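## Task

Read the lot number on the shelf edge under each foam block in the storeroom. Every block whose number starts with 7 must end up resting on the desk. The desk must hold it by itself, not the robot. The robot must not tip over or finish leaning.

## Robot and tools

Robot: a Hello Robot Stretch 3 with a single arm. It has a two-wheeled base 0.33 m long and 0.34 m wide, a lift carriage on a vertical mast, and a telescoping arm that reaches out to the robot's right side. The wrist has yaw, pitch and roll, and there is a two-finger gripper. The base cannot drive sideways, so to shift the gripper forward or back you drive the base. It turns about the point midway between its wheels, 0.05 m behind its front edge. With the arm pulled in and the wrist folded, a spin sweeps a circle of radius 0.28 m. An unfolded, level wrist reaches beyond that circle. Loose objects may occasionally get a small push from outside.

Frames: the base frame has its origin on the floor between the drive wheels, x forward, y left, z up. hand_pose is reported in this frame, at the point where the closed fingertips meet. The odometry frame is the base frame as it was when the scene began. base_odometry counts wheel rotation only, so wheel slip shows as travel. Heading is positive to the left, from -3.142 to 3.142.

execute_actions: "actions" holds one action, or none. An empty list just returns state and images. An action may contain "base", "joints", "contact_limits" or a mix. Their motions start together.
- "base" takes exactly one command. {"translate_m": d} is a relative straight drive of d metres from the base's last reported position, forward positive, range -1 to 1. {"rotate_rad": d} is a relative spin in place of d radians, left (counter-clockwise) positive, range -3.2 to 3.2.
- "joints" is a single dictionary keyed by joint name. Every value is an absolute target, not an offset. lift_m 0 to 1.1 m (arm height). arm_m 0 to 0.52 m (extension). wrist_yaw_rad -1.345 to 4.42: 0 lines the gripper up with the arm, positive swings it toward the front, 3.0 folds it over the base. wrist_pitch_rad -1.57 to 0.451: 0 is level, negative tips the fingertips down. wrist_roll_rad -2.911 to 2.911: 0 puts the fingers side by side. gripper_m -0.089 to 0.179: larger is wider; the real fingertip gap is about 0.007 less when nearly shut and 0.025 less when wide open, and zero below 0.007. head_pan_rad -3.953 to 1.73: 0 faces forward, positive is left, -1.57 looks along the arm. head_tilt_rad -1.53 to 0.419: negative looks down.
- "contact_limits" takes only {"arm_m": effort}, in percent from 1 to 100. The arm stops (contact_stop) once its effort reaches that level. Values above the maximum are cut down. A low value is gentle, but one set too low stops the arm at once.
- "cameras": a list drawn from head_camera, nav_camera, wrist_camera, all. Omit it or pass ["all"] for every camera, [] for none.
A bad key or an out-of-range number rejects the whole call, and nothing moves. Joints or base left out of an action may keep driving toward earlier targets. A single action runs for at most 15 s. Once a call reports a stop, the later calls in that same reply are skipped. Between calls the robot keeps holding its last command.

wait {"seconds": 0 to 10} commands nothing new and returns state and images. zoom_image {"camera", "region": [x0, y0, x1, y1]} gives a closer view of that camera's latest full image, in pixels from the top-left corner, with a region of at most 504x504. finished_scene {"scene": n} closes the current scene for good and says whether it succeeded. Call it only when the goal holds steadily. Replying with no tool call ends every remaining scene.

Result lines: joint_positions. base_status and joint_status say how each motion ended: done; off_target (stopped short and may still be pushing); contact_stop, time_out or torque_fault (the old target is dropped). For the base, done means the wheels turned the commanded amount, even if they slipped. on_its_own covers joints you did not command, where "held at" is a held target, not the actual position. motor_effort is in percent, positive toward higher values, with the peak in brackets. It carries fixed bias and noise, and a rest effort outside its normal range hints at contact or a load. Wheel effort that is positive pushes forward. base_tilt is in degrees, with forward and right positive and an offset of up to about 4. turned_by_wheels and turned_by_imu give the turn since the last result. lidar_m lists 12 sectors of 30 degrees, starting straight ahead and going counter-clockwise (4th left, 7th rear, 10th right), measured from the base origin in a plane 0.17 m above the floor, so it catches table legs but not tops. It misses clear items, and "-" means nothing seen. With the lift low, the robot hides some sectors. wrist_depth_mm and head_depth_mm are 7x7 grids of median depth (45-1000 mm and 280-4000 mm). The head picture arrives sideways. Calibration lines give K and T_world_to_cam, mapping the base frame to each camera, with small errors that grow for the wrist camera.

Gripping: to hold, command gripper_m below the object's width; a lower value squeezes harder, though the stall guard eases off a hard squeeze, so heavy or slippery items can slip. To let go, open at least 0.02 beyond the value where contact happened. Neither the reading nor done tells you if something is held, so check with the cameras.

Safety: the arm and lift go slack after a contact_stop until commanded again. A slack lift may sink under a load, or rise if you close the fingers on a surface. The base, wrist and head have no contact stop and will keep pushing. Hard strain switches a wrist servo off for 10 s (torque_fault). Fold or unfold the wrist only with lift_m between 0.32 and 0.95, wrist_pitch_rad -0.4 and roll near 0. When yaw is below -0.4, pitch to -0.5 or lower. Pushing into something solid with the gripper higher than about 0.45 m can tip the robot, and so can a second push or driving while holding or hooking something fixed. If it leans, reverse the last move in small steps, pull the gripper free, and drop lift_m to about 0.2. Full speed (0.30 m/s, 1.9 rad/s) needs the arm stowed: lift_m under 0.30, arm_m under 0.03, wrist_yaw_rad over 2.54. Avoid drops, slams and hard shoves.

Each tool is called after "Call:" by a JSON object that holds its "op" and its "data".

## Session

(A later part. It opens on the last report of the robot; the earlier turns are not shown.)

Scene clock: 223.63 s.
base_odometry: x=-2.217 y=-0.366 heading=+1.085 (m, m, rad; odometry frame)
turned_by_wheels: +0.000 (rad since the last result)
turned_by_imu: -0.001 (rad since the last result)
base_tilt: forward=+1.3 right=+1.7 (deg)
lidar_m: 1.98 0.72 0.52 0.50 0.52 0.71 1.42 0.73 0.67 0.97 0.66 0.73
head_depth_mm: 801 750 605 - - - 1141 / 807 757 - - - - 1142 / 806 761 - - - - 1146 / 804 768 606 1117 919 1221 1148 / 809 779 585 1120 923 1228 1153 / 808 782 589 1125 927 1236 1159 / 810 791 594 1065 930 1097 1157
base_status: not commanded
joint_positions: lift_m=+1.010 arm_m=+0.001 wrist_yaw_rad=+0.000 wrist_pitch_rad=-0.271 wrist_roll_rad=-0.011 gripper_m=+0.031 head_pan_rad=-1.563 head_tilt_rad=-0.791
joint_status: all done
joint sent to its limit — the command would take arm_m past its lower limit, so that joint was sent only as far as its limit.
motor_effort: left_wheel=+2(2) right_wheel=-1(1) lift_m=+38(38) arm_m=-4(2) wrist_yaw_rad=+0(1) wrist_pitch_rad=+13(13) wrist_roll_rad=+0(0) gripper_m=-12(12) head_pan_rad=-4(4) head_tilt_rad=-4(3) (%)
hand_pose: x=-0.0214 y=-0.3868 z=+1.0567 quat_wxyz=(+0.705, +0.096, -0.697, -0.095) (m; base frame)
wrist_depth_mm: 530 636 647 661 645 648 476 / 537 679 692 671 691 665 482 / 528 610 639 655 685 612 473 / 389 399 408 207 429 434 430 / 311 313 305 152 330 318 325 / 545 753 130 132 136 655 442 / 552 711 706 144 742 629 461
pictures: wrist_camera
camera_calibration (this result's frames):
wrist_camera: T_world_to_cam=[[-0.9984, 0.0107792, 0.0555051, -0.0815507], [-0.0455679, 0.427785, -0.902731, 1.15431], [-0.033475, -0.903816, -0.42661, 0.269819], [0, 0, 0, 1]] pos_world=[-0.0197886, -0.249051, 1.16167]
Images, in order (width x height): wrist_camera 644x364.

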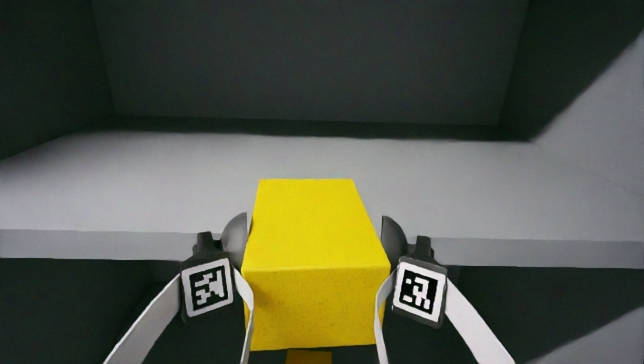

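Call:
{"op": "execute_actions", "data": {"actions": [{"base":{"translate_m":0.2},"joints":{"lift_m":0.85,"wrist_pitch_rad":-0.4,"gripper_m":0.02}}], "cameras": []}}

Call:
{"op": "execute_actions", "data": {"actions": [{"base":{"translate_m":0.5},"joints":{"lift_m":0.29,"wrist_yaw_rad":2.7}}], "cameras": ["wrist_camera"]}}

Call:
{"op": "execute_actions", "data": {"actions": [{"base":{"translate_m":1.0}}], "cameras": []}}

Call:
{"op": "execute_actions", "data": {"actions": [{"base":{"translate_m":1.0}}], "cameras": []}}

Call:
{"op": "execute_actions", "data": {"actions": [{"base":{"translate_m":0.1}}], "cameras": []}}

Call:
{"op": "execute_actions", "data": {"actions": [{"base":{"rotate_rad":-1.59}}], "cameras": []}}

Call:
{"op": "execute_actions", "data": {"actions": [{"base":{"translate_m":1.0}}], "cameras": []}}

Call:
{"op": "execute_actions", "data": {"actions": [{"base":{"translate_m":0.9}}], "cameras": []}}

Call:
{"op": "execute_actions", "data": {"actions": [{"base":{"rotate_rad":1.59}}], "cameras": []}}

Call:
{"op": "execute_actions", "data": {"actions": [{"base":{"translate_m":-1.0}}], "cameras": []}}

Call:
{"op": "execute_actions", "data": {"actions": [{"base":{"translate_m":-0.4},"joints":{"lift_m":0.8}}], "cameras": []}}

Call:
{"op": "execute_actions", "data": {"actions": [{"joints":{"wrist_yaw_rad":0,"wrist_pitch_rad":-0.25}}]}}

Scene clock: 240.97 s.
base_odometry: x=-2.124 y=-0.190 heading=+1.085 (m, m, rad; odometry frame)
turned_by_wheels: +0.000 (rad since the last result)
turned_by_imu: -0.002 (rad since the last result)
base_tilt: forward=+1.3 right=+1.6 (deg)
lidar_m: 2.00 0.72 0.52 0.51 0.52 0.71 1.62 0.81 0.89 0.85 0.55 1.26
head_depth_mm: 804 749 570 1098 906 - - / 806 755 572 1103 912 - - / 810 762 576 1114 518 - - / 806 768 581 1115 876 1228 1150 / 807 775 584 1119 925 1205 1157 / 783 742 589 820 814 962 1159 / 583 580 558 650 781 1238 1164
base_status: done
joint_positions: lift_m=+0.850 arm_m=+0.001 wrist_yaw_rad=+0.000 wrist_pitch_rad=-0.414 wrist_roll_rad=-0.011 gripper_m=+0.021 head_pan_rad=-1.563 head_tilt_rad=-0.791
joint_status: all done
motor_effort: left_wheel=+2(9) right_wheel=-1(3) lift_m=+32(35) arm_m=-4(4) wrist_yaw_rad=+0(1) wrist_pitch_rad=+9(13) wrist_roll_rad=+0(0) gripper_m=-15(59) head_pan_rad=-4(4) head_tilt_rad=-3(3) (%)
hand_pose: x=-0.0215 y=-0.3712 z=+0.8636 quat_wxyz=(+0.696, +0.147, -0.688, -0.145) (m; base frame)
wrist_depth_mm: 280 398 649 650 661 236 235 / 292 431 700 705 706 694 679 / 295 431 761 767 761 775 693 / 314 443 757 208 829 840 702 / 344 436 632 152 717 697 668 / 383 408 130 133 135 572 579 / 454 456 464 144 486 499 505
pictures: none
No camera images: the call's "cameras" was empty. Leave "cameras" out to get every camera's image.

Scene clock: 247.77 s.
base_odometry: x=-1.890 y=+0.252 heading=+1.085 (m, m, rad; odometry frame)
turned_by_wheels: +0.000 (rad since the last result)
turned_by_imu: -0.002 (rad since the last result)
base_tilt: forward=+1.3 right=+1.6 (deg)
lidar_m: 2.01 0.73 0.53 0.51 0.53 0.72 1.95 1.24 0.54 0.71 0.93 0.83
head_depth_mm: 623 634 560 653 767 1017 1140 / 797 753 572 1020 891 1057 1137 / 800 763 576 1113 915 1215 1149 / 804 770 581 1114 918 1220 1155 / 804 777 585 1122 920 1231 1151 / 805 785 589 1126 928 1234 1157 / 806 680 570 1134 933 1229 1166
base_status: done
joint_positions: lift_m=+0.290 arm_m=+0.001 wrist_yaw_rad=+2.699 wrist_pitch_rad=-0.415 wrist_roll_rad=-0.011 gripper_m=+0.021 head_pan_rad=-1.563 head_tilt_rad=-0.791
joint_status: all done
motor_effort: left_wheel=+2(8) right_wheel=-1(4) lift_m=+32(32) arm_m=-4(4) wrist_yaw_rad=+2(5) wrist_pitch_rad=+9(9) wrist_roll_rad=+0(0) gripper_m=-15(15) head_pan_rad=-4(5) head_tilt_rad=-4(4) (%)
hand_pose: x=+0.0751 y=+0.0567 z=+0.3035 quat_wxyz=(+0.294, +0.703, -0.008, +0.647) (m; base frame)
wrist_depth_mm: 416 452 501 563 650 756 896 / 437 478 534 619 726 840 - / 465 512 584 662 787 945 - / 506 558 619 207 797 852 837 / 535 572 582 151 675 657 668 / - 529 129 133 134 546 551 / - - 142 145 447 459 470
pictures: wrist_camera
camera_calibration (this result's frames):
wrist_camera: T_world_to_cam=[[0.900737, -0.430671, 0.0565183, -0.0660137], [-0.195733, -0.518597, -0.832314, 0.332656], [0.387764, 0.738634, -0.551416, 0.265646], [0, 0, 0, 1]] pos_world=[0.0215646, -0.0521313, 0.427086]
Images, in order (width x height): wrist_camera 644x364.

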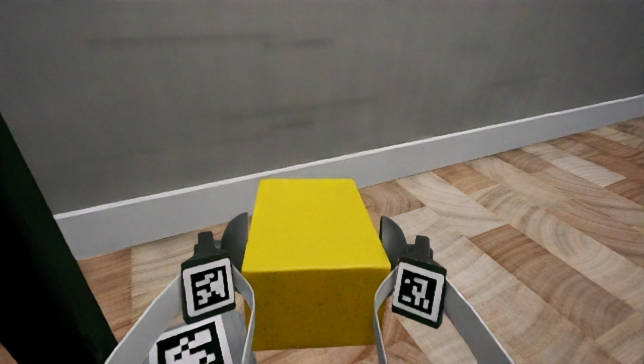

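Scene clock: 252.87 s.
base_odometry: x=-1.423 y=+1.137 heading=+1.085 (m, m, rad; odometry frame)
turned_by_wheels: +0.000 (rad since the last result)
turned_by_imu: -0.003 (rad since the last result)
base_tilt: forward=+1.3 right=+1.6 (deg)
lidar_m: 1.66 0.73 0.53 0.51 0.53 0.72 1.97 1.29 0.56 0.94 0.85 0.78
head_depth_mm: 772 718 569 843 850 966 1122 / 797 753 572 1075 909 1191 1144 / 798 761 575 1106 913 1222 1143 / 797 768 582 1114 922 1227 1147 / 798 776 563 1121 918 1231 1155 / 799 704 566 1129 923 1225 1161 / 801 792 570 1131 929 1236 1158
base_status: done
joint_positions: lift_m=+0.290 arm_m=+0.001 wrist_yaw_rad=+2.699 wrist_pitch_rad=-0.415 wrist_roll_rad=-0.011 gripper_m=+0.021 head_pan_rad=-1.563 head_tilt_rad=-0.791
joint_status: not commanded
motor_effort: left_wheel=+3(11) right_wheel=-1(3) lift_m=+32(32) arm_m=-3(3) wrist_yaw_rad=+2(2) wrist_pitch_rad=+9(9) wrist_roll_rad=+0(0) gripper_m=-15(15) head_pan_rad=-5(4) head_tilt_rad=-3(4) (%)
hand_pose: x=+0.0750 y=+0.0568 z=+0.3035 quat_wxyz=(+0.294, +0.703, -0.008, +0.647) (m; base frame)
wrist_depth_mm: 416 458 506 562 652 754 906 / 438 485 545 629 721 848 - / 477 517 592 682 787 963 - / 514 554 634 205 800 818 862 / 550 579 596 151 686 665 658 / - 530 130 133 135 545 555 / - - 141 144 446 460 466
pictures: none
No camera images: the call's "cameras" was empty. Leave "cameras" out to get every camera's image.

Scene clock: 257.97 s.
base_odometry: x=-0.956 y=+2.021 heading=+1.085 (m, m, rad; odometry frame)
turned_by_wheels: +0.000 (rad since the last result)
turned_by_imu: -0.003 (rad since the last result)
base_tilt: forward=+1.3 right=+1.6 (deg)
lidar_m: 0.66 0.68 0.54 0.52 0.54 0.73 1.99 1.34 0.62 2.65 0.94 0.68
head_depth_mm: 2628 2976 2364 1766 1259 1258 1144 / 2767 3019 2372 1878 1539 1322 1146 / 2737 3013 2385 1878 1552 1324 1152 / 2759 2999 2414 1880 1567 1328 1153 / 2756 3017 2432 1909 1565 1334 1163 / 2676 2688 2335 1915 1579 1345 1163 / 1838 1844 1820 1778 1576 1347 1159
base_status: done
joint_positions: lift_m=+0.290 arm_m=+0.001 wrist_yaw_rad=+2.699 wrist_pitch_rad=-0.415 wrist_roll_rad=-0.011 gripper_m=+0.021 head_pan_rad=-1.563 head_tilt_rad=-0.791
joint_status: not commanded
motor_effort: left_wheel=+3(12) right_wheel=-1(3) lift_m=+32(32) arm_m=-3(3) wrist_yaw_rad=+1(1) wrist_pitch_rad=+9(9) wrist_roll_rad=+0(0) gripper_m=-15(15) head_pan_rad=-4(5) head_tilt_rad=-4(3) (%)
hand_pose: x=+0.0750 y=+0.0568 z=+0.3035 quat_wxyz=(+0.294, +0.703, -0.008, +0.647) (m; base frame)
wrist_depth_mm: 423 461 517 594 669 642 512 / 445 496 553 634 726 661 532 / 482 531 597 702 830 705 541 / 517 574 636 208 805 705 553 / 542 596 596 152 670 662 573 / - 523 130 132 135 544 530 / - - 141 144 446 467 473
pictures: none
No camera images: the call's "cameras" was empty. Leave "cameras" out to get every camera's image.

Scene clock: 259.97 s.
base_odometry: x=-0.910 y=+2.109 heading=+1.085 (m, m, rad; odometry frame)
turned_by_wheels: +0.000 (rad since the last result)
turned_by_imu: -0.001 (rad since the last result)
base_tilt: forward=+1.3 right=+1.7 (deg)
lidar_m: 0.56 0.58 0.54 0.52 0.54 0.74 1.99 0.71 0.68 2.25 0.80 0.58
head_depth_mm: 2640 2872 2370 1850 1529 1308 1144 / 2770 3019 2363 1872 1552 1317 1145 / 2764 3003 2404 1870 1554 1319 1148 / 2758 2983 2385 1895 1569 1331 1148 / 2778 3002 2418 1908 1558 1332 1159 / 2288 2253 2147 1879 1581 1345 1163 / 1574 1558 1552 1541 1475 1315 1163
base_status: done
joint_positions: lift_m=+0.290 arm_m=+0.001 wrist_yaw_rad=+2.699 wrist_pitch_rad=-0.415 wrist_roll_rad=-0.011 gripper_m=+0.021 head_pan_rad=-1.563 head_tilt_rad=-0.791
joint_status: not commanded
motor_effort: left_wheel=+3(12) right_wheel=-1(4) lift_m=+32(32) arm_m=-3(3) wrist_yaw_rad=+1(1) wrist_pitch_rad=+9(9) wrist_roll_rad=+0(0) gripper_m=-15(15) head_pan_rad=-3(4) head_tilt_rad=-3(4) (%)
hand_pose: x=+0.0750 y=+0.0568 z=+0.3035 quat_wxyz=(+0.294, +0.703, -0.008, +0.647) (m; base frame)
wrist_depth_mm: 421 468 512 579 642 543 433 / 448 492 556 625 696 555 448 / 478 520 595 699 749 576 451 / 519 570 635 206 754 607 464 / 557 589 580 151 675 605 483 / - 531 129 133 135 539 493 / - - 141 144 455 465 464
pictures: none
No camera images: the call's "cameras" was empty. Leave "cameras" out to get every camera's image.

Scene clock: 262.20 s.
base_odometry: x=-0.910 y=+2.109 heading=-0.505 (m, m, rad; odometry frame)
turned_by_wheels: -1.590 (rad since the last result)
turned_by_imu: -1.570 (rad since the last result)
base_tilt: forward=+1.3 right=+1.6 (deg)
lidar_m: 2.28 0.80 0.58 0.56 0.58 0.54 0.52 0.54 0.73 1.94 1.37 0.68
head_depth_mm: 1644 1664 1692 1712 1512 1317 1139 / 2507 2552 2281 1880 1548 1323 1148 / 3630 3259 2384 1871 1561 1323 1152 / 3536 3277 2395 1886 1563 1331 1152 / 3502 3129 2408 1908 1573 1328 1160 / 2552 2238 2298 1842 1568 1334 1162 / 1809 1707 1447 1671 1506 1314 1167
base_status: done
joint_positions: lift_m=+0.290 arm_m=+0.001 wrist_yaw_rad=+2.699 wrist_pitch_rad=-0.415 wrist_roll_rad=-0.011 gripper_m=+0.021 head_pan_rad=-1.563 head_tilt_rad=-0.791
joint_status: not commanded
motor_effort: left_wheel=+3(13) right_wheel=-1(5) lift_m=+32(31) arm_m=-4(4) wrist_yaw_rad=+2(1) wrist_pitch_rad=+9(9) wrist_roll_rad=+0(0) gripper_m=-16(15) head_pan_rad=-5(4) head_tilt_rad=-4(4) (%)
hand_pose: x=+0.0750 y=+0.0568 z=+0.3035 quat_wxyz=(+0.294, +0.703, -0.008, +0.647) (m; base frame)
wrist_depth_mm: 448 490 552 633 708 841 996 / 476 524 600 680 765 945 - / 515 562 647 741 846 999 - / 535 610 660 207 833 848 819 / 589 609 587 152 669 646 673 / - 530 130 133 135 534 551 / - - 142 144 453 471 473
pictures: none
No camera images: the call's "cameras" was empty. Leave "cameras" out to get every camera's image.

Scene clock: 267.30 s.
base_odometry: x=-0.034 y=+1.626 heading=-0.505 (m, m, rad; odometry frame)
turned_by_wheels: +0.000 (rad since the last result)
turned_by_imu: -0.003 (rad since the last result)
base_tilt: forward=+1.3 right=+1.6 (deg)
lidar_m: 2.26 0.82 0.59 0.57 0.59 0.80 1.52 0.65 0.48 0.46 2.29 1.99
head_depth_mm: 361 407 466 547 660 834 1088 / 360 407 467 547 661 838 1089 / 537 566 596 626 704 903 1110 / 3408 3154 2305 1886 1568 1329 1153 / 3487 3293 2418 1918 1571 1333 1154 / 3388 3343 2439 1922 1575 1336 1164 / 3441 3404 2461 1919 1574 1348 1170
base_status: done
joint_positions: lift_m=+0.290 arm_m=+0.001 wrist_yaw_rad=+2.699 wrist_pitch_rad=-0.415 wrist_roll_rad=-0.011 gripper_m=+0.021 head_pan_rad=-1.563 head_tilt_rad=-0.791
joint_status: not commanded
motor_effort: left_wheel=+3(12) right_wheel=-1(4) lift_m=+32(32) arm_m=-4(3) wrist_yaw_rad=+2(2) wrist_pitch_rad=+9(9) wrist_roll_rad=+0(0) gripper_m=-15(15) head_pan_rad=-4(4) head_tilt_rad=-3(4) (%)
hand_pose: x=+0.0750 y=+0.0568 z=+0.3035 quat_wxyz=(+0.294, +0.703, -0.008, +0.647) (m; base frame)
wrist_depth_mm: 459 502 559 621 714 842 - / 491 547 606 687 818 963 - / 522 582 639 733 851 - - / 564 598 690 205 833 832 842 / 582 611 575 151 675 648 663 / - 540 130 133 135 541 558 / - - 141 145 446 473 464
pictures: none
No camera images: the call's "cameras" was empty. Leave "cameras" out to get every camera's image.

Scene clock: 272.13 s.
base_odometry: x=+0.754 y=+1.191 heading=-0.505 (m, m, rad; odometry frame)
turned_by_wheels: +0.000 (rad since the last result)
turned_by_imu: -0.002 (rad since the last result)
base_tilt: forward=+1.2 right=+1.6 (deg)
lidar_m: 1.36 0.85 0.61 0.59 0.60 0.82 2.18 1.05 1.33 3.52 1.78 1.23
head_depth_mm: 2904 2897 2359 1874 1546 1315 1141 / 3393 3265 2382 1875 1541 1317 1147 / 3428 3251 2385 1881 1555 1326 1152 / 3357 3247 2400 1894 1563 1325 1155 / 3477 3346 2416 1894 1566 1324 1159 / 3432 3371 2439 1906 1575 1337 1158 / 3448 2899 2307 1923 1579 1345 1166
base_status: done
joint_positions: lift_m=+0.290 arm_m=+0.001 wrist_yaw_rad=+2.699 wrist_pitch_rad=-0.415 wrist_roll_rad=-0.011 gripper_m=+0.021 head_pan_rad=-1.563 head_tilt_rad=-0.791
joint_status: not commanded
motor_effort: left_wheel=+3(12) right_wheel=-1(3) lift_m=+32(32) arm_m=-4(3) wrist_yaw_rad=+1(2) wrist_pitch_rad=+9(9) wrist_roll_rad=+0(0) gripper_m=-15(15) head_pan_rad=-4(4) head_tilt_rad=-4(4) (%)
hand_pose: x=+0.0750 y=+0.0568 z=+0.3035 quat_wxyz=(+0.294, +0.703, -0.008, +0.647) (m; base frame)
wrist_depth_mm: 467 510 572 649 737 856 - / 501 550 627 694 808 959 - / 531 591 679 773 870 - - / 575 628 718 206 815 835 852 / 587 625 576 152 682 668 677 / - 521 130 132 135 545 558 / - - 141 145 450 462 466
pictures: none
No camera images: the call's "cameras" was empty. Leave "cameras" out to get every camera's image.

Scene clock: 274.37 s.
base_odometry: x=+0.754 y=+1.191 heading=+1.085 (m, m, rad; odometry frame)
turned_by_wheels: +1.590 (rad since the last result)
turned_by_imu: +1.568 (rad since the last result)
base_tilt: forward=+1.3 right=+1.7 (deg)
lidar_m: 0.59 0.61 0.82 2.20 1.18 1.33 3.63 1.84 1.23 1.36 0.83 0.61
head_depth_mm: 1140 1284 1477 1708 1547 1314 1136 / 1144 1293 1481 1722 1546 1315 1145 / 1149 1281 1483 1722 1547 1324 1149 / 1144 1296 1483 1725 1561 1329 1154 / 1143 1296 1490 1741 1566 1337 1163 / 1148 1293 1484 1726 1572 1337 1160 / 1143 1294 1448 1615 1505 1340 1170
base_status: done
joint_positions: lift_m=+0.290 arm_m=+0.001 wrist_yaw_rad=+2.699 wrist_pitch_rad=-0.415 wrist_roll_rad=-0.011 gripper_m=+0.021 head_pan_rad=-1.563 head_tilt_rad=-0.791
joint_status: not commanded
motor_effort: left_wheel=-1(8) right_wheel=+2(9) lift_m=+32(32) arm_m=-4(3) wrist_yaw_rad=+2(1) wrist_pitch_rad=+9(9) wrist_roll_rad=+0(0) gripper_m=-15(14) head_pan_rad=-4(4) head_tilt_rad=-4(3) (%)
hand_pose: x=+0.0750 y=+0.0567 z=+0.3035 quat_wxyz=(+0.294, +0.703, -0.008, +0.647) (m; base frame)
wrist_depth_mm: - - - - 773 564 451 / - - - - 789 583 459 / - - - - 821 609 485 / 777 803 783 208 780 618 495 / 634 631 584 152 660 610 498 / - 521 130 133 135 546 507 / - - 141 144 451 463 474
pictures: none
No camera images: the call's "cameras" was empty. Leave "cameras" out to get every camera's image.

Scene clock: 279.37 s.
base_odometry: x=+0.287 y=+0.306 heading=+1.085 (m, m, rad; odometry frame)
turned_by_wheels: +0.000 (rad since the last result)
turned_by_imu: +0.000 (rad since the last result)
base_tilt: forward=+1.3 right=+1.7 (deg)
lidar_m: 1.59 1.64 0.98 0.94 0.97 1.32 2.72 1.22 0.95 0.92 1.42 1.65
head_depth_mm: 1151 1279 1050 825 1547 1306 1136 / 1146 1276 1058 829 1549 1315 1148 / 1152 1282 1060 835 1555 1325 1153 / 1150 1271 1064 839 1519 1326 1158 / 1155 1276 1074 843 1460 1323 1155 / 1153 1306 1172 850 1536 1335 1164 / 1155 1305 1506 1704 1582 1336 1161
base_status: done
joint_positions: lift_m=+0.290 arm_m=+0.001 wrist_yaw_rad=+2.699 wrist_pitch_rad=-0.415 wrist_roll_rad=-0.011 gripper_m=+0.021 head_pan_rad=-1.563 head_tilt_rad=-0.791
joint_status: not commanded
motor_effort: left_wheel=-1(11) right_wheel=+2(5) lift_m=+32(32) arm_m=-4(4) wrist_yaw_rad=+1(1) wrist_pitch_rad=+9(9) wrist_roll_rad=+0(0) gripper_m=-15(15) head_pan_rad=-4(4) head_tilt_rad=-4(4) (%)
hand_pose: x=+0.0750 y=+0.0567 z=+0.3035 quat_wxyz=(+0.294, +0.703, -0.008, +0.647) (m; base frame)
wrist_depth_mm: 742 819 895 989 - - - / 777 865 956 - - - - / 846 883 994 - - - - / 796 783 778 208 804 819 855 / 642 618 582 152 672 644 654 / - 530 129 134 135 545 563 / - - 141 144 447 466 471
pictures: none
No camera images: the call's "cameras" was empty. Leave "cameras" out to get every camera's image.

Scene clock: 285.00 s.
base_odometry: x=+0.100 y=-0.047 heading=+1.085 (m, m, rad; odometry frame)
turned_by_wheels: +0.000 (rad since the last result)
turned_by_imu: -0.001 (rad since the last result)
base_tilt: forward=+1.3 right=+1.6 (deg)
lidar_m: 1.98 1.34 0.97 0.93 0.97 1.32 2.33 1.93 0.75 1.01 1.06 1.93
head_depth_mm: 1149 1277 1045 826 1507 1351 - / 1153 1278 1057 830 1549 1342 - / 1151 1277 1058 837 1545 1351 - / 1159 1283 1066 838 1564 1391 - / 1154 1283 1075 842 1566 1336 1136 / 1156 1287 1076 849 1578 1339 1164 / 1161 1300 1092 855 1450 1338 1170
base_status: done
joint_positions: lift_m=+0.800 arm_m=+0.001 wrist_yaw_rad=+2.699 wrist_pitch_rad=-0.415 wrist_roll_rad=-0.011 gripper_m=+0.021 head_pan_rad=-1.563 head_tilt_rad=-0.791
joint_status: all done
motor_effort: left_wheel=-1(10) right_wheel=+2(4) lift_m=+38(40) arm_m=-4(4) wrist_yaw_rad=+1(2) wrist_pitch_rad=+9(9) wrist_roll_rad=+0(0) gripper_m=-15(14) head_pan_rad=-3(4) head_tilt_rad=-4(4) (%)
hand_pose: x=+0.0750 y=+0.0567 z=+0.8132 quat_wxyz=(+0.294, +0.703, -0.008, +0.647) (m; base frame)
wrist_depth_mm: 725 807 900 - - - - / 752 854 941 - - - - / 815 913 - - - - - / 899 - - 207 - - - / 973 - - 152 - - - / - - 129 132 135 - - / - - 996 144 987 - -
pictures: none
No camera images: the call's "cameras" was empty. Leave "cameras" out to get every camera's image.

Scene clock: 287.37 s.
base_odometry: x=+0.100 y=-0.047 heading=+1.085 (m, m, rad; odometry frame)
turned_by_wheels: +0.000 (rad since the last result)
turned_by_imu: -0.001 (rad since the last result)
base_tilt: forward=+1.3 right=+1.5 (deg)
lidar_m: 1.98 1.34 0.97 0.93 0.97 1.32 2.33 1.94 0.74 1.01 1.05 1.93
head_depth_mm: 1154 1275 1047 826 1505 1339 - / 1151 1275 1053 829 1543 1322 - / 1156 1281 1061 836 524 - - / 1158 1278 1066 841 1489 1329 1157 / 1156 1278 1073 843 1570 1334 1161 / 1161 1288 1085 847 1577 1337 1159 / 1158 1298 1089 856 1453 1333 1168
base_status: not commanded
joint_positions: lift_m=+0.800 arm_m=+0.001 wrist_yaw_rad=+0.002 wrist_pitch_rad=-0.276 wrist_roll_rad=-0.011 gripper_m=+0.021 head_pan_rad=-1.563 head_tilt_rad=-0.791
joint_status: all done
motor_effort: left_wheel=-2(2) right_wheel=+2(2) lift_m=+37(38) arm_m=-4(4) wrist_yaw_rad=-2(1) wrist_pitch_rad=+15(16) wrist_roll_rad=+0(0) gripper_m=-15(15) head_pan_rad=-4(4) head_tilt_rad=-3(3) (%)
hand_pose: x=-0.0211 y=-0.3864 z=+0.8457 quat_wxyz=(+0.704, +0.099, -0.696, -0.096) (m; base frame)
wrist_depth_mm: 996 993 - - - - - / - - - - - - - / 806 820 816 881 889 924 - / 533 541 548 206 572 587 527 / 399 402 388 151 447 430 440 / - - 130 133 135 700 - / - - - 144 - 981 -
pictures: head_camera (sideways: a quarter turn clockwise sets it upright), nav_camera (sideways: a quarter turn counterclockwise sets it upright), wrist_camera
camera_calibration (this result's frames):
head_camera: T_world_to_cam=[[0.00992261, 0.689728, -0.724001, 0.961376], [0.99923, 0.0206477, 0.033365, -0.045893], [0.0379617, -0.723774, -0.688992, 0.858098], [0, 0, 0, 1]] pos_world=[0.00374348, -0.0410712, 1.28879]
nav_camera: T_world_to_cam=[[0.059343, -0.676544, 0.734007, -0.916682], [-0.997696, -0.0159717, 0.0659404, -0.0217368], [-0.0328882, -0.736229, -0.675933, 0.844482], [0, 0, 0, 1]] pos_world=[0.0604855, 0.00120899, 1.2451]
wrist_camera: T_world_to_cam=[[-0.998415, 0.00899441, 0.0555551, -0.0702029], [-0.0462406, 0.431577, -0.90089, 0.963539], [-0.0320793, -0.902031, -0.430477, 0.184162], [0, 0, 0, 1]] pos_world=[-0.0196292, -0.24909, 0.951221]
Images, in order (width x height): head_camera 896x504, nav_camera 672x504, wrist_camera 644x364.

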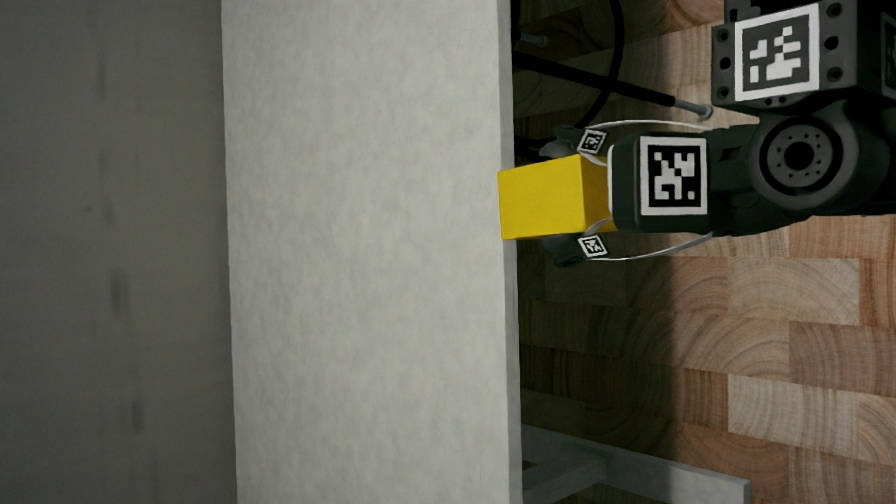

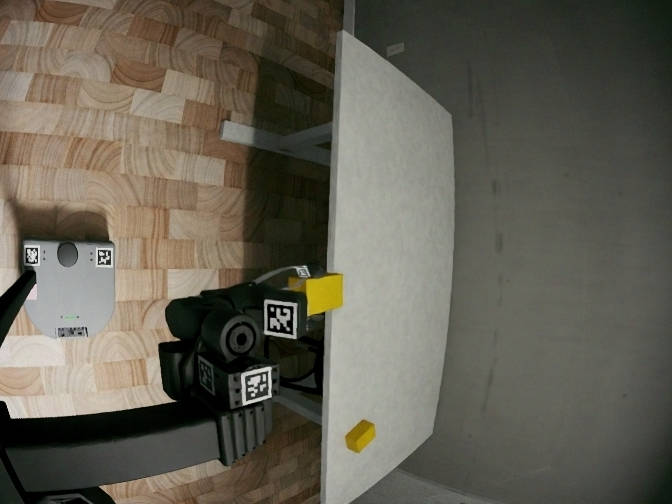

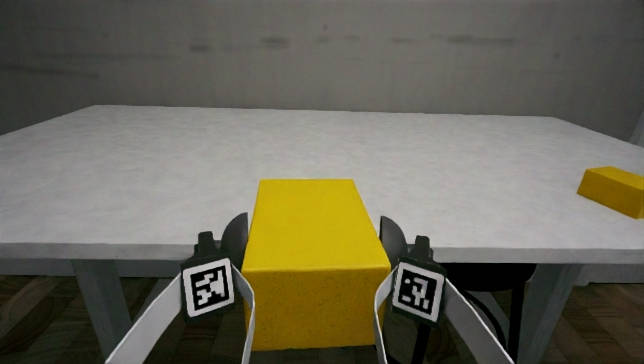

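Call:
{"op": "execute_actions", "data": {"actions": [{"joints":{"arm_m":0.3,"lift_m":0.73}}], "cameras": []}}

Call:
{"op": "execute_actions", "data": {"actions": [{"joints":{"lift_m":0.703}}], "cameras": []}}

Call:
{"op": "execute_actions", "data": {"actions": [{"joints":{"gripper_m":0.15}}], "cameras": []}}

Call:
{"op": "execute_actions", "data": {"actions": [{"joints":{"arm_m":0.15,"lift_m":0.72}}], "cameras": ["wrist_camera"]}}

Call:
{"op": "finished_scene", "data": {"scene": 2}}

Scene clock: 294.83 s.
base_odometry: x=+0.100 y=-0.047 heading=+1.085 (m, m, rad; odometry frame)
turned_by_wheels: +0.000 (rad since the last result)
turned_by_imu: -0.002 (rad since the last result)
base_tilt: forward=+1.4 right=+1.6 (deg)
lidar_m: 1.98 1.34 0.97 0.94 0.97 1.32 2.33 1.94 0.74 1.01 1.05 1.92
head_depth_mm: 1150 1279 1048 853 1574 - 1125 / 1151 1281 1055 - 1467 1296 1147 / 1159 1276 1057 - 1520 1326 1157 / 1159 1281 1064 838 1566 1326 1154 / 1158 1286 1074 843 1571 1329 1162 / 1158 1287 1083 848 1580 1339 1164 / 1156 1292 1093 852 1453 1335 1164
base_status: not commanded
joint_positions: lift_m=+0.730 arm_m=+0.300 wrist_yaw_rad=+0.000 wrist_pitch_rad=-0.275 wrist_roll_rad=-0.011 gripper_m=+0.021 head_pan_rad=-1.563 head_tilt_rad=-0.791
joint_status: all done
motor_effort: left_wheel=-1(1) right_wheel=+2(2) lift_m=+32(35) arm_m=+4(6) wrist_yaw_rad=+0(1) wrist_pitch_rad=+15(15) wrist_roll_rad=+0(0) gripper_m=-16(15) head_pan_rad=-4(3) head_tilt_rad=-3(3) (%)
hand_pose: x=-0.0214 y=-0.6846 z=+0.7760 quat_wxyz=(+0.704, +0.098, -0.696, -0.097) (m; base frame)
wrist_depth_mm: 721 717 742 732 753 754 763 / 771 769 799 768 764 800 822 / 537 560 582 602 629 648 682 / 365 372 376 205 392 411 416 / 273 283 254 151 307 299 303 / 219 224 129 132 135 235 237 / 183 186 181 145 185 194 196
pictures: none
No camera images: the call's "cameras" was empty. Leave "cameras" out to get every camera's image.

Scene clock: 295.87 s.
base_odometry: x=+0.100 y=-0.047 heading=+1.085 (m, m, rad; odometry frame)
turned_by_wheels: +0.000 (rad since the last result)
turned_by_imu: +0.000 (rad since the last result)
base_tilt: forward=+1.3 right=+1.6 (deg)
lidar_m: 1.98 1.34 0.97 0.94 0.97 1.32 2.33 1.93 0.74 1.01 1.05 1.93
head_depth_mm: 1150 1272 1045 824 1559 - - / 1153 1281 1051 886 1478 1296 1147 / 1150 1279 1062 - 1485 1323 1152 / 1153 1275 1065 839 1562 1326 1152 / 1158 1285 1070 842 1565 1334 1159 / 1158 1279 1083 849 1573 1334 1162 / 1156 1300 1087 850 1453 1336 1160
base_status: not commanded
joint_positions: lift_m=+0.703 arm_m=+0.300 wrist_yaw_rad=+0.000 wrist_pitch_rad=-0.275 wrist_roll_rad=-0.011 gripper_m=+0.021 head_pan_rad=-1.563 head_tilt_rad=-0.791
joint_status: all done
motor_effort: left_wheel=-1(1) right_wheel=+2(2) lift_m=+32(32) arm_m=+4(4) wrist_yaw_rad=+1(0) wrist_pitch_rad=+15(15) wrist_roll_rad=+0(0) gripper_m=-15(15) head_pan_rad=-4(4) head_tilt_rad=-3(3) (%)
hand_pose: x=-0.0214 y=-0.6846 z=+0.7490 quat_wxyz=(+0.704, +0.098, -0.696, -0.097) (m; base frame)
wrist_depth_mm: 743 735 731 733 744 742 744 / 765 775 768 781 753 797 791 / 455 460 487 496 514 533 571 / 305 310 316 208 329 337 347 / 229 231 211 151 255 247 251 / 183 184 130 133 135 194 196 / 153 154 150 144 154 162 163
pictures: none
No camera images: the call's "cameras" was empty. Leave "cameras" out to get every camera's image.

Scene clock: 297.67 s.
base_odometry: x=+0.100 y=-0.047 heading=+1.085 (m, m, rad; odometry frame)
turned_by_wheels: +0.000 (rad since the last result)
turned_by_imu: -0.001 (rad since the last result)
base_tilt: forward=+1.3 right=+1.6 (deg)
lidar_m: 1.98 1.34 0.97 0.93 0.97 1.32 2.33 1.94 0.74 1.01 1.05 1.93
head_depth_mm: 1147 1274 1050 825 1565 - - / 1157 1273 1052 882 1471 1291 1147 / 1159 1280 1060 - 1478 1323 1148 / 1160 1278 1064 839 1564 1332 1156 / 1156 1280 1073 846 1565 1330 1160 / 1156 1288 1081 848 1580 1335 1157 / 1155 1302 1094 854 1453 1341 1164
base_status: not commanded
joint_positions: lift_m=+0.703 arm_m=+0.300 wrist_yaw_rad=+0.000 wrist_pitch_rad=-0.273 wrist_roll_rad=-0.011 gripper_m=+0.150 head_pan_rad=-1.563 head_tilt_rad=-0.791
joint_status: all done
motor_effort: left_wheel=-2(2) right_wheel=+2(2) lift_m=+32(32) arm_m=+4(4) wrist_yaw_rad=+0(0) wrist_pitch_rad=+14(15) wrist_roll_rad=+0(0) gripper_m=+0(83) head_pan_rad=-4(4) head_tilt_rad=-3(3) (%)
hand_pose: x=-0.0214 y=-0.6848 z=+0.7496 quat_wxyz=(+0.705, +0.097, -0.696, -0.096) (m; base frame)
wrist_depth_mm: 725 724 740 744 742 739 748 / 760 769 779 774 772 799 799 / 461 465 485 499 526 535 576 / 307 310 316 325 330 342 349 / 230 246 224 159 246 263 253 / 190 179 175 137 187 - 199 / - 154 151 146 159 156 166
pictures: none
No camera images: the call's "cameras" was empty. Leave "cameras" out to get every camera's image.

Scene clock: 300.03 s.
base_odometry: x=+0.100 y=-0.047 heading=+1.085 (m, m, rad; odometry frame)
turned_by_wheels: +0.000 (rad since the last result)
turned_by_imu: -0.001 (rad since the last result)
base_tilt: forward=+1.3 right=+1.6 (deg)
lidar_m: 1.99 1.34 0.97 0.94 0.97 1.32 2.33 1.94 0.74 1.00 1.06 1.93
head_depth_mm: 1155 1278 1045 826 1579 - - / 1159 1277 1050 831 1619 1252 1145 / 1150 1281 1058 811 - 1254 1150 / 1154 1272 1067 836 1527 1327 1155 / 1157 1281 1073 845 1564 1327 1161 / 1154 1280 1085 850 1578 1342 1166 / 1157 1298 1093 854 1449 1340 1161
base_status: not commanded
joint_positions: lift_m=+0.720 arm_m=+0.150 wrist_yaw_rad=+0.000 wrist_pitch_rad=-0.272 wrist_roll_rad=-0.011 gripper_m=+0.150 head_pan_rad=-1.563 head_tilt_rad=-0.791
joint_status: all done
motor_effort: left_wheel=-1(1) right_wheel=+2(2) lift_m=+37(40) arm_m=-4(6) wrist_yaw_rad=+0(0) wrist_pitch_rad=+13(14) wrist_roll_rad=+0(0) gripper_m=+0(1) head_pan_rad=-4(4) head_tilt_rad=-4(3) (%)
hand_pose: x=-0.0214 y=-0.5357 z=+0.7666 quat_wxyz=(+0.705, +0.097, -0.697, -0.095) (m; base frame)
wrist_depth_mm: 893 852 875 877 907 908 921 / 903 908 909 915 926 933 913 / 518 535 565 584 600 622 642 / 351 359 366 283 376 387 397 / 260 277 271 272 277 297 290 / 225 229 229 231 235 - 241 / 792 954 - - - 973 964
pictures: wrist_camera
camera_calibration (this result's frames):
wrist_camera: T_world_to_cam=[[-0.998401, 0.0106239, 0.0555133, -0.0639013], [-0.045627, 0.428181, -0.902541, 0.956212], [-0.0333583, -0.903631, -0.427011, 0.0118429], [0, 0, 0, 1]] pos_world=[-0.019775, -0.398051, 0.871625]
Images, in order (width x height): wrist_camera 644x364.

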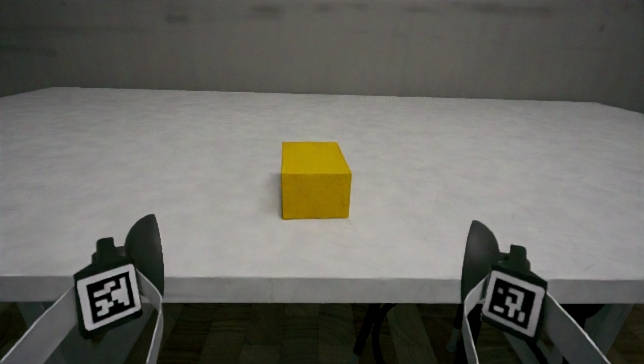

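The scene is finished: the task was done.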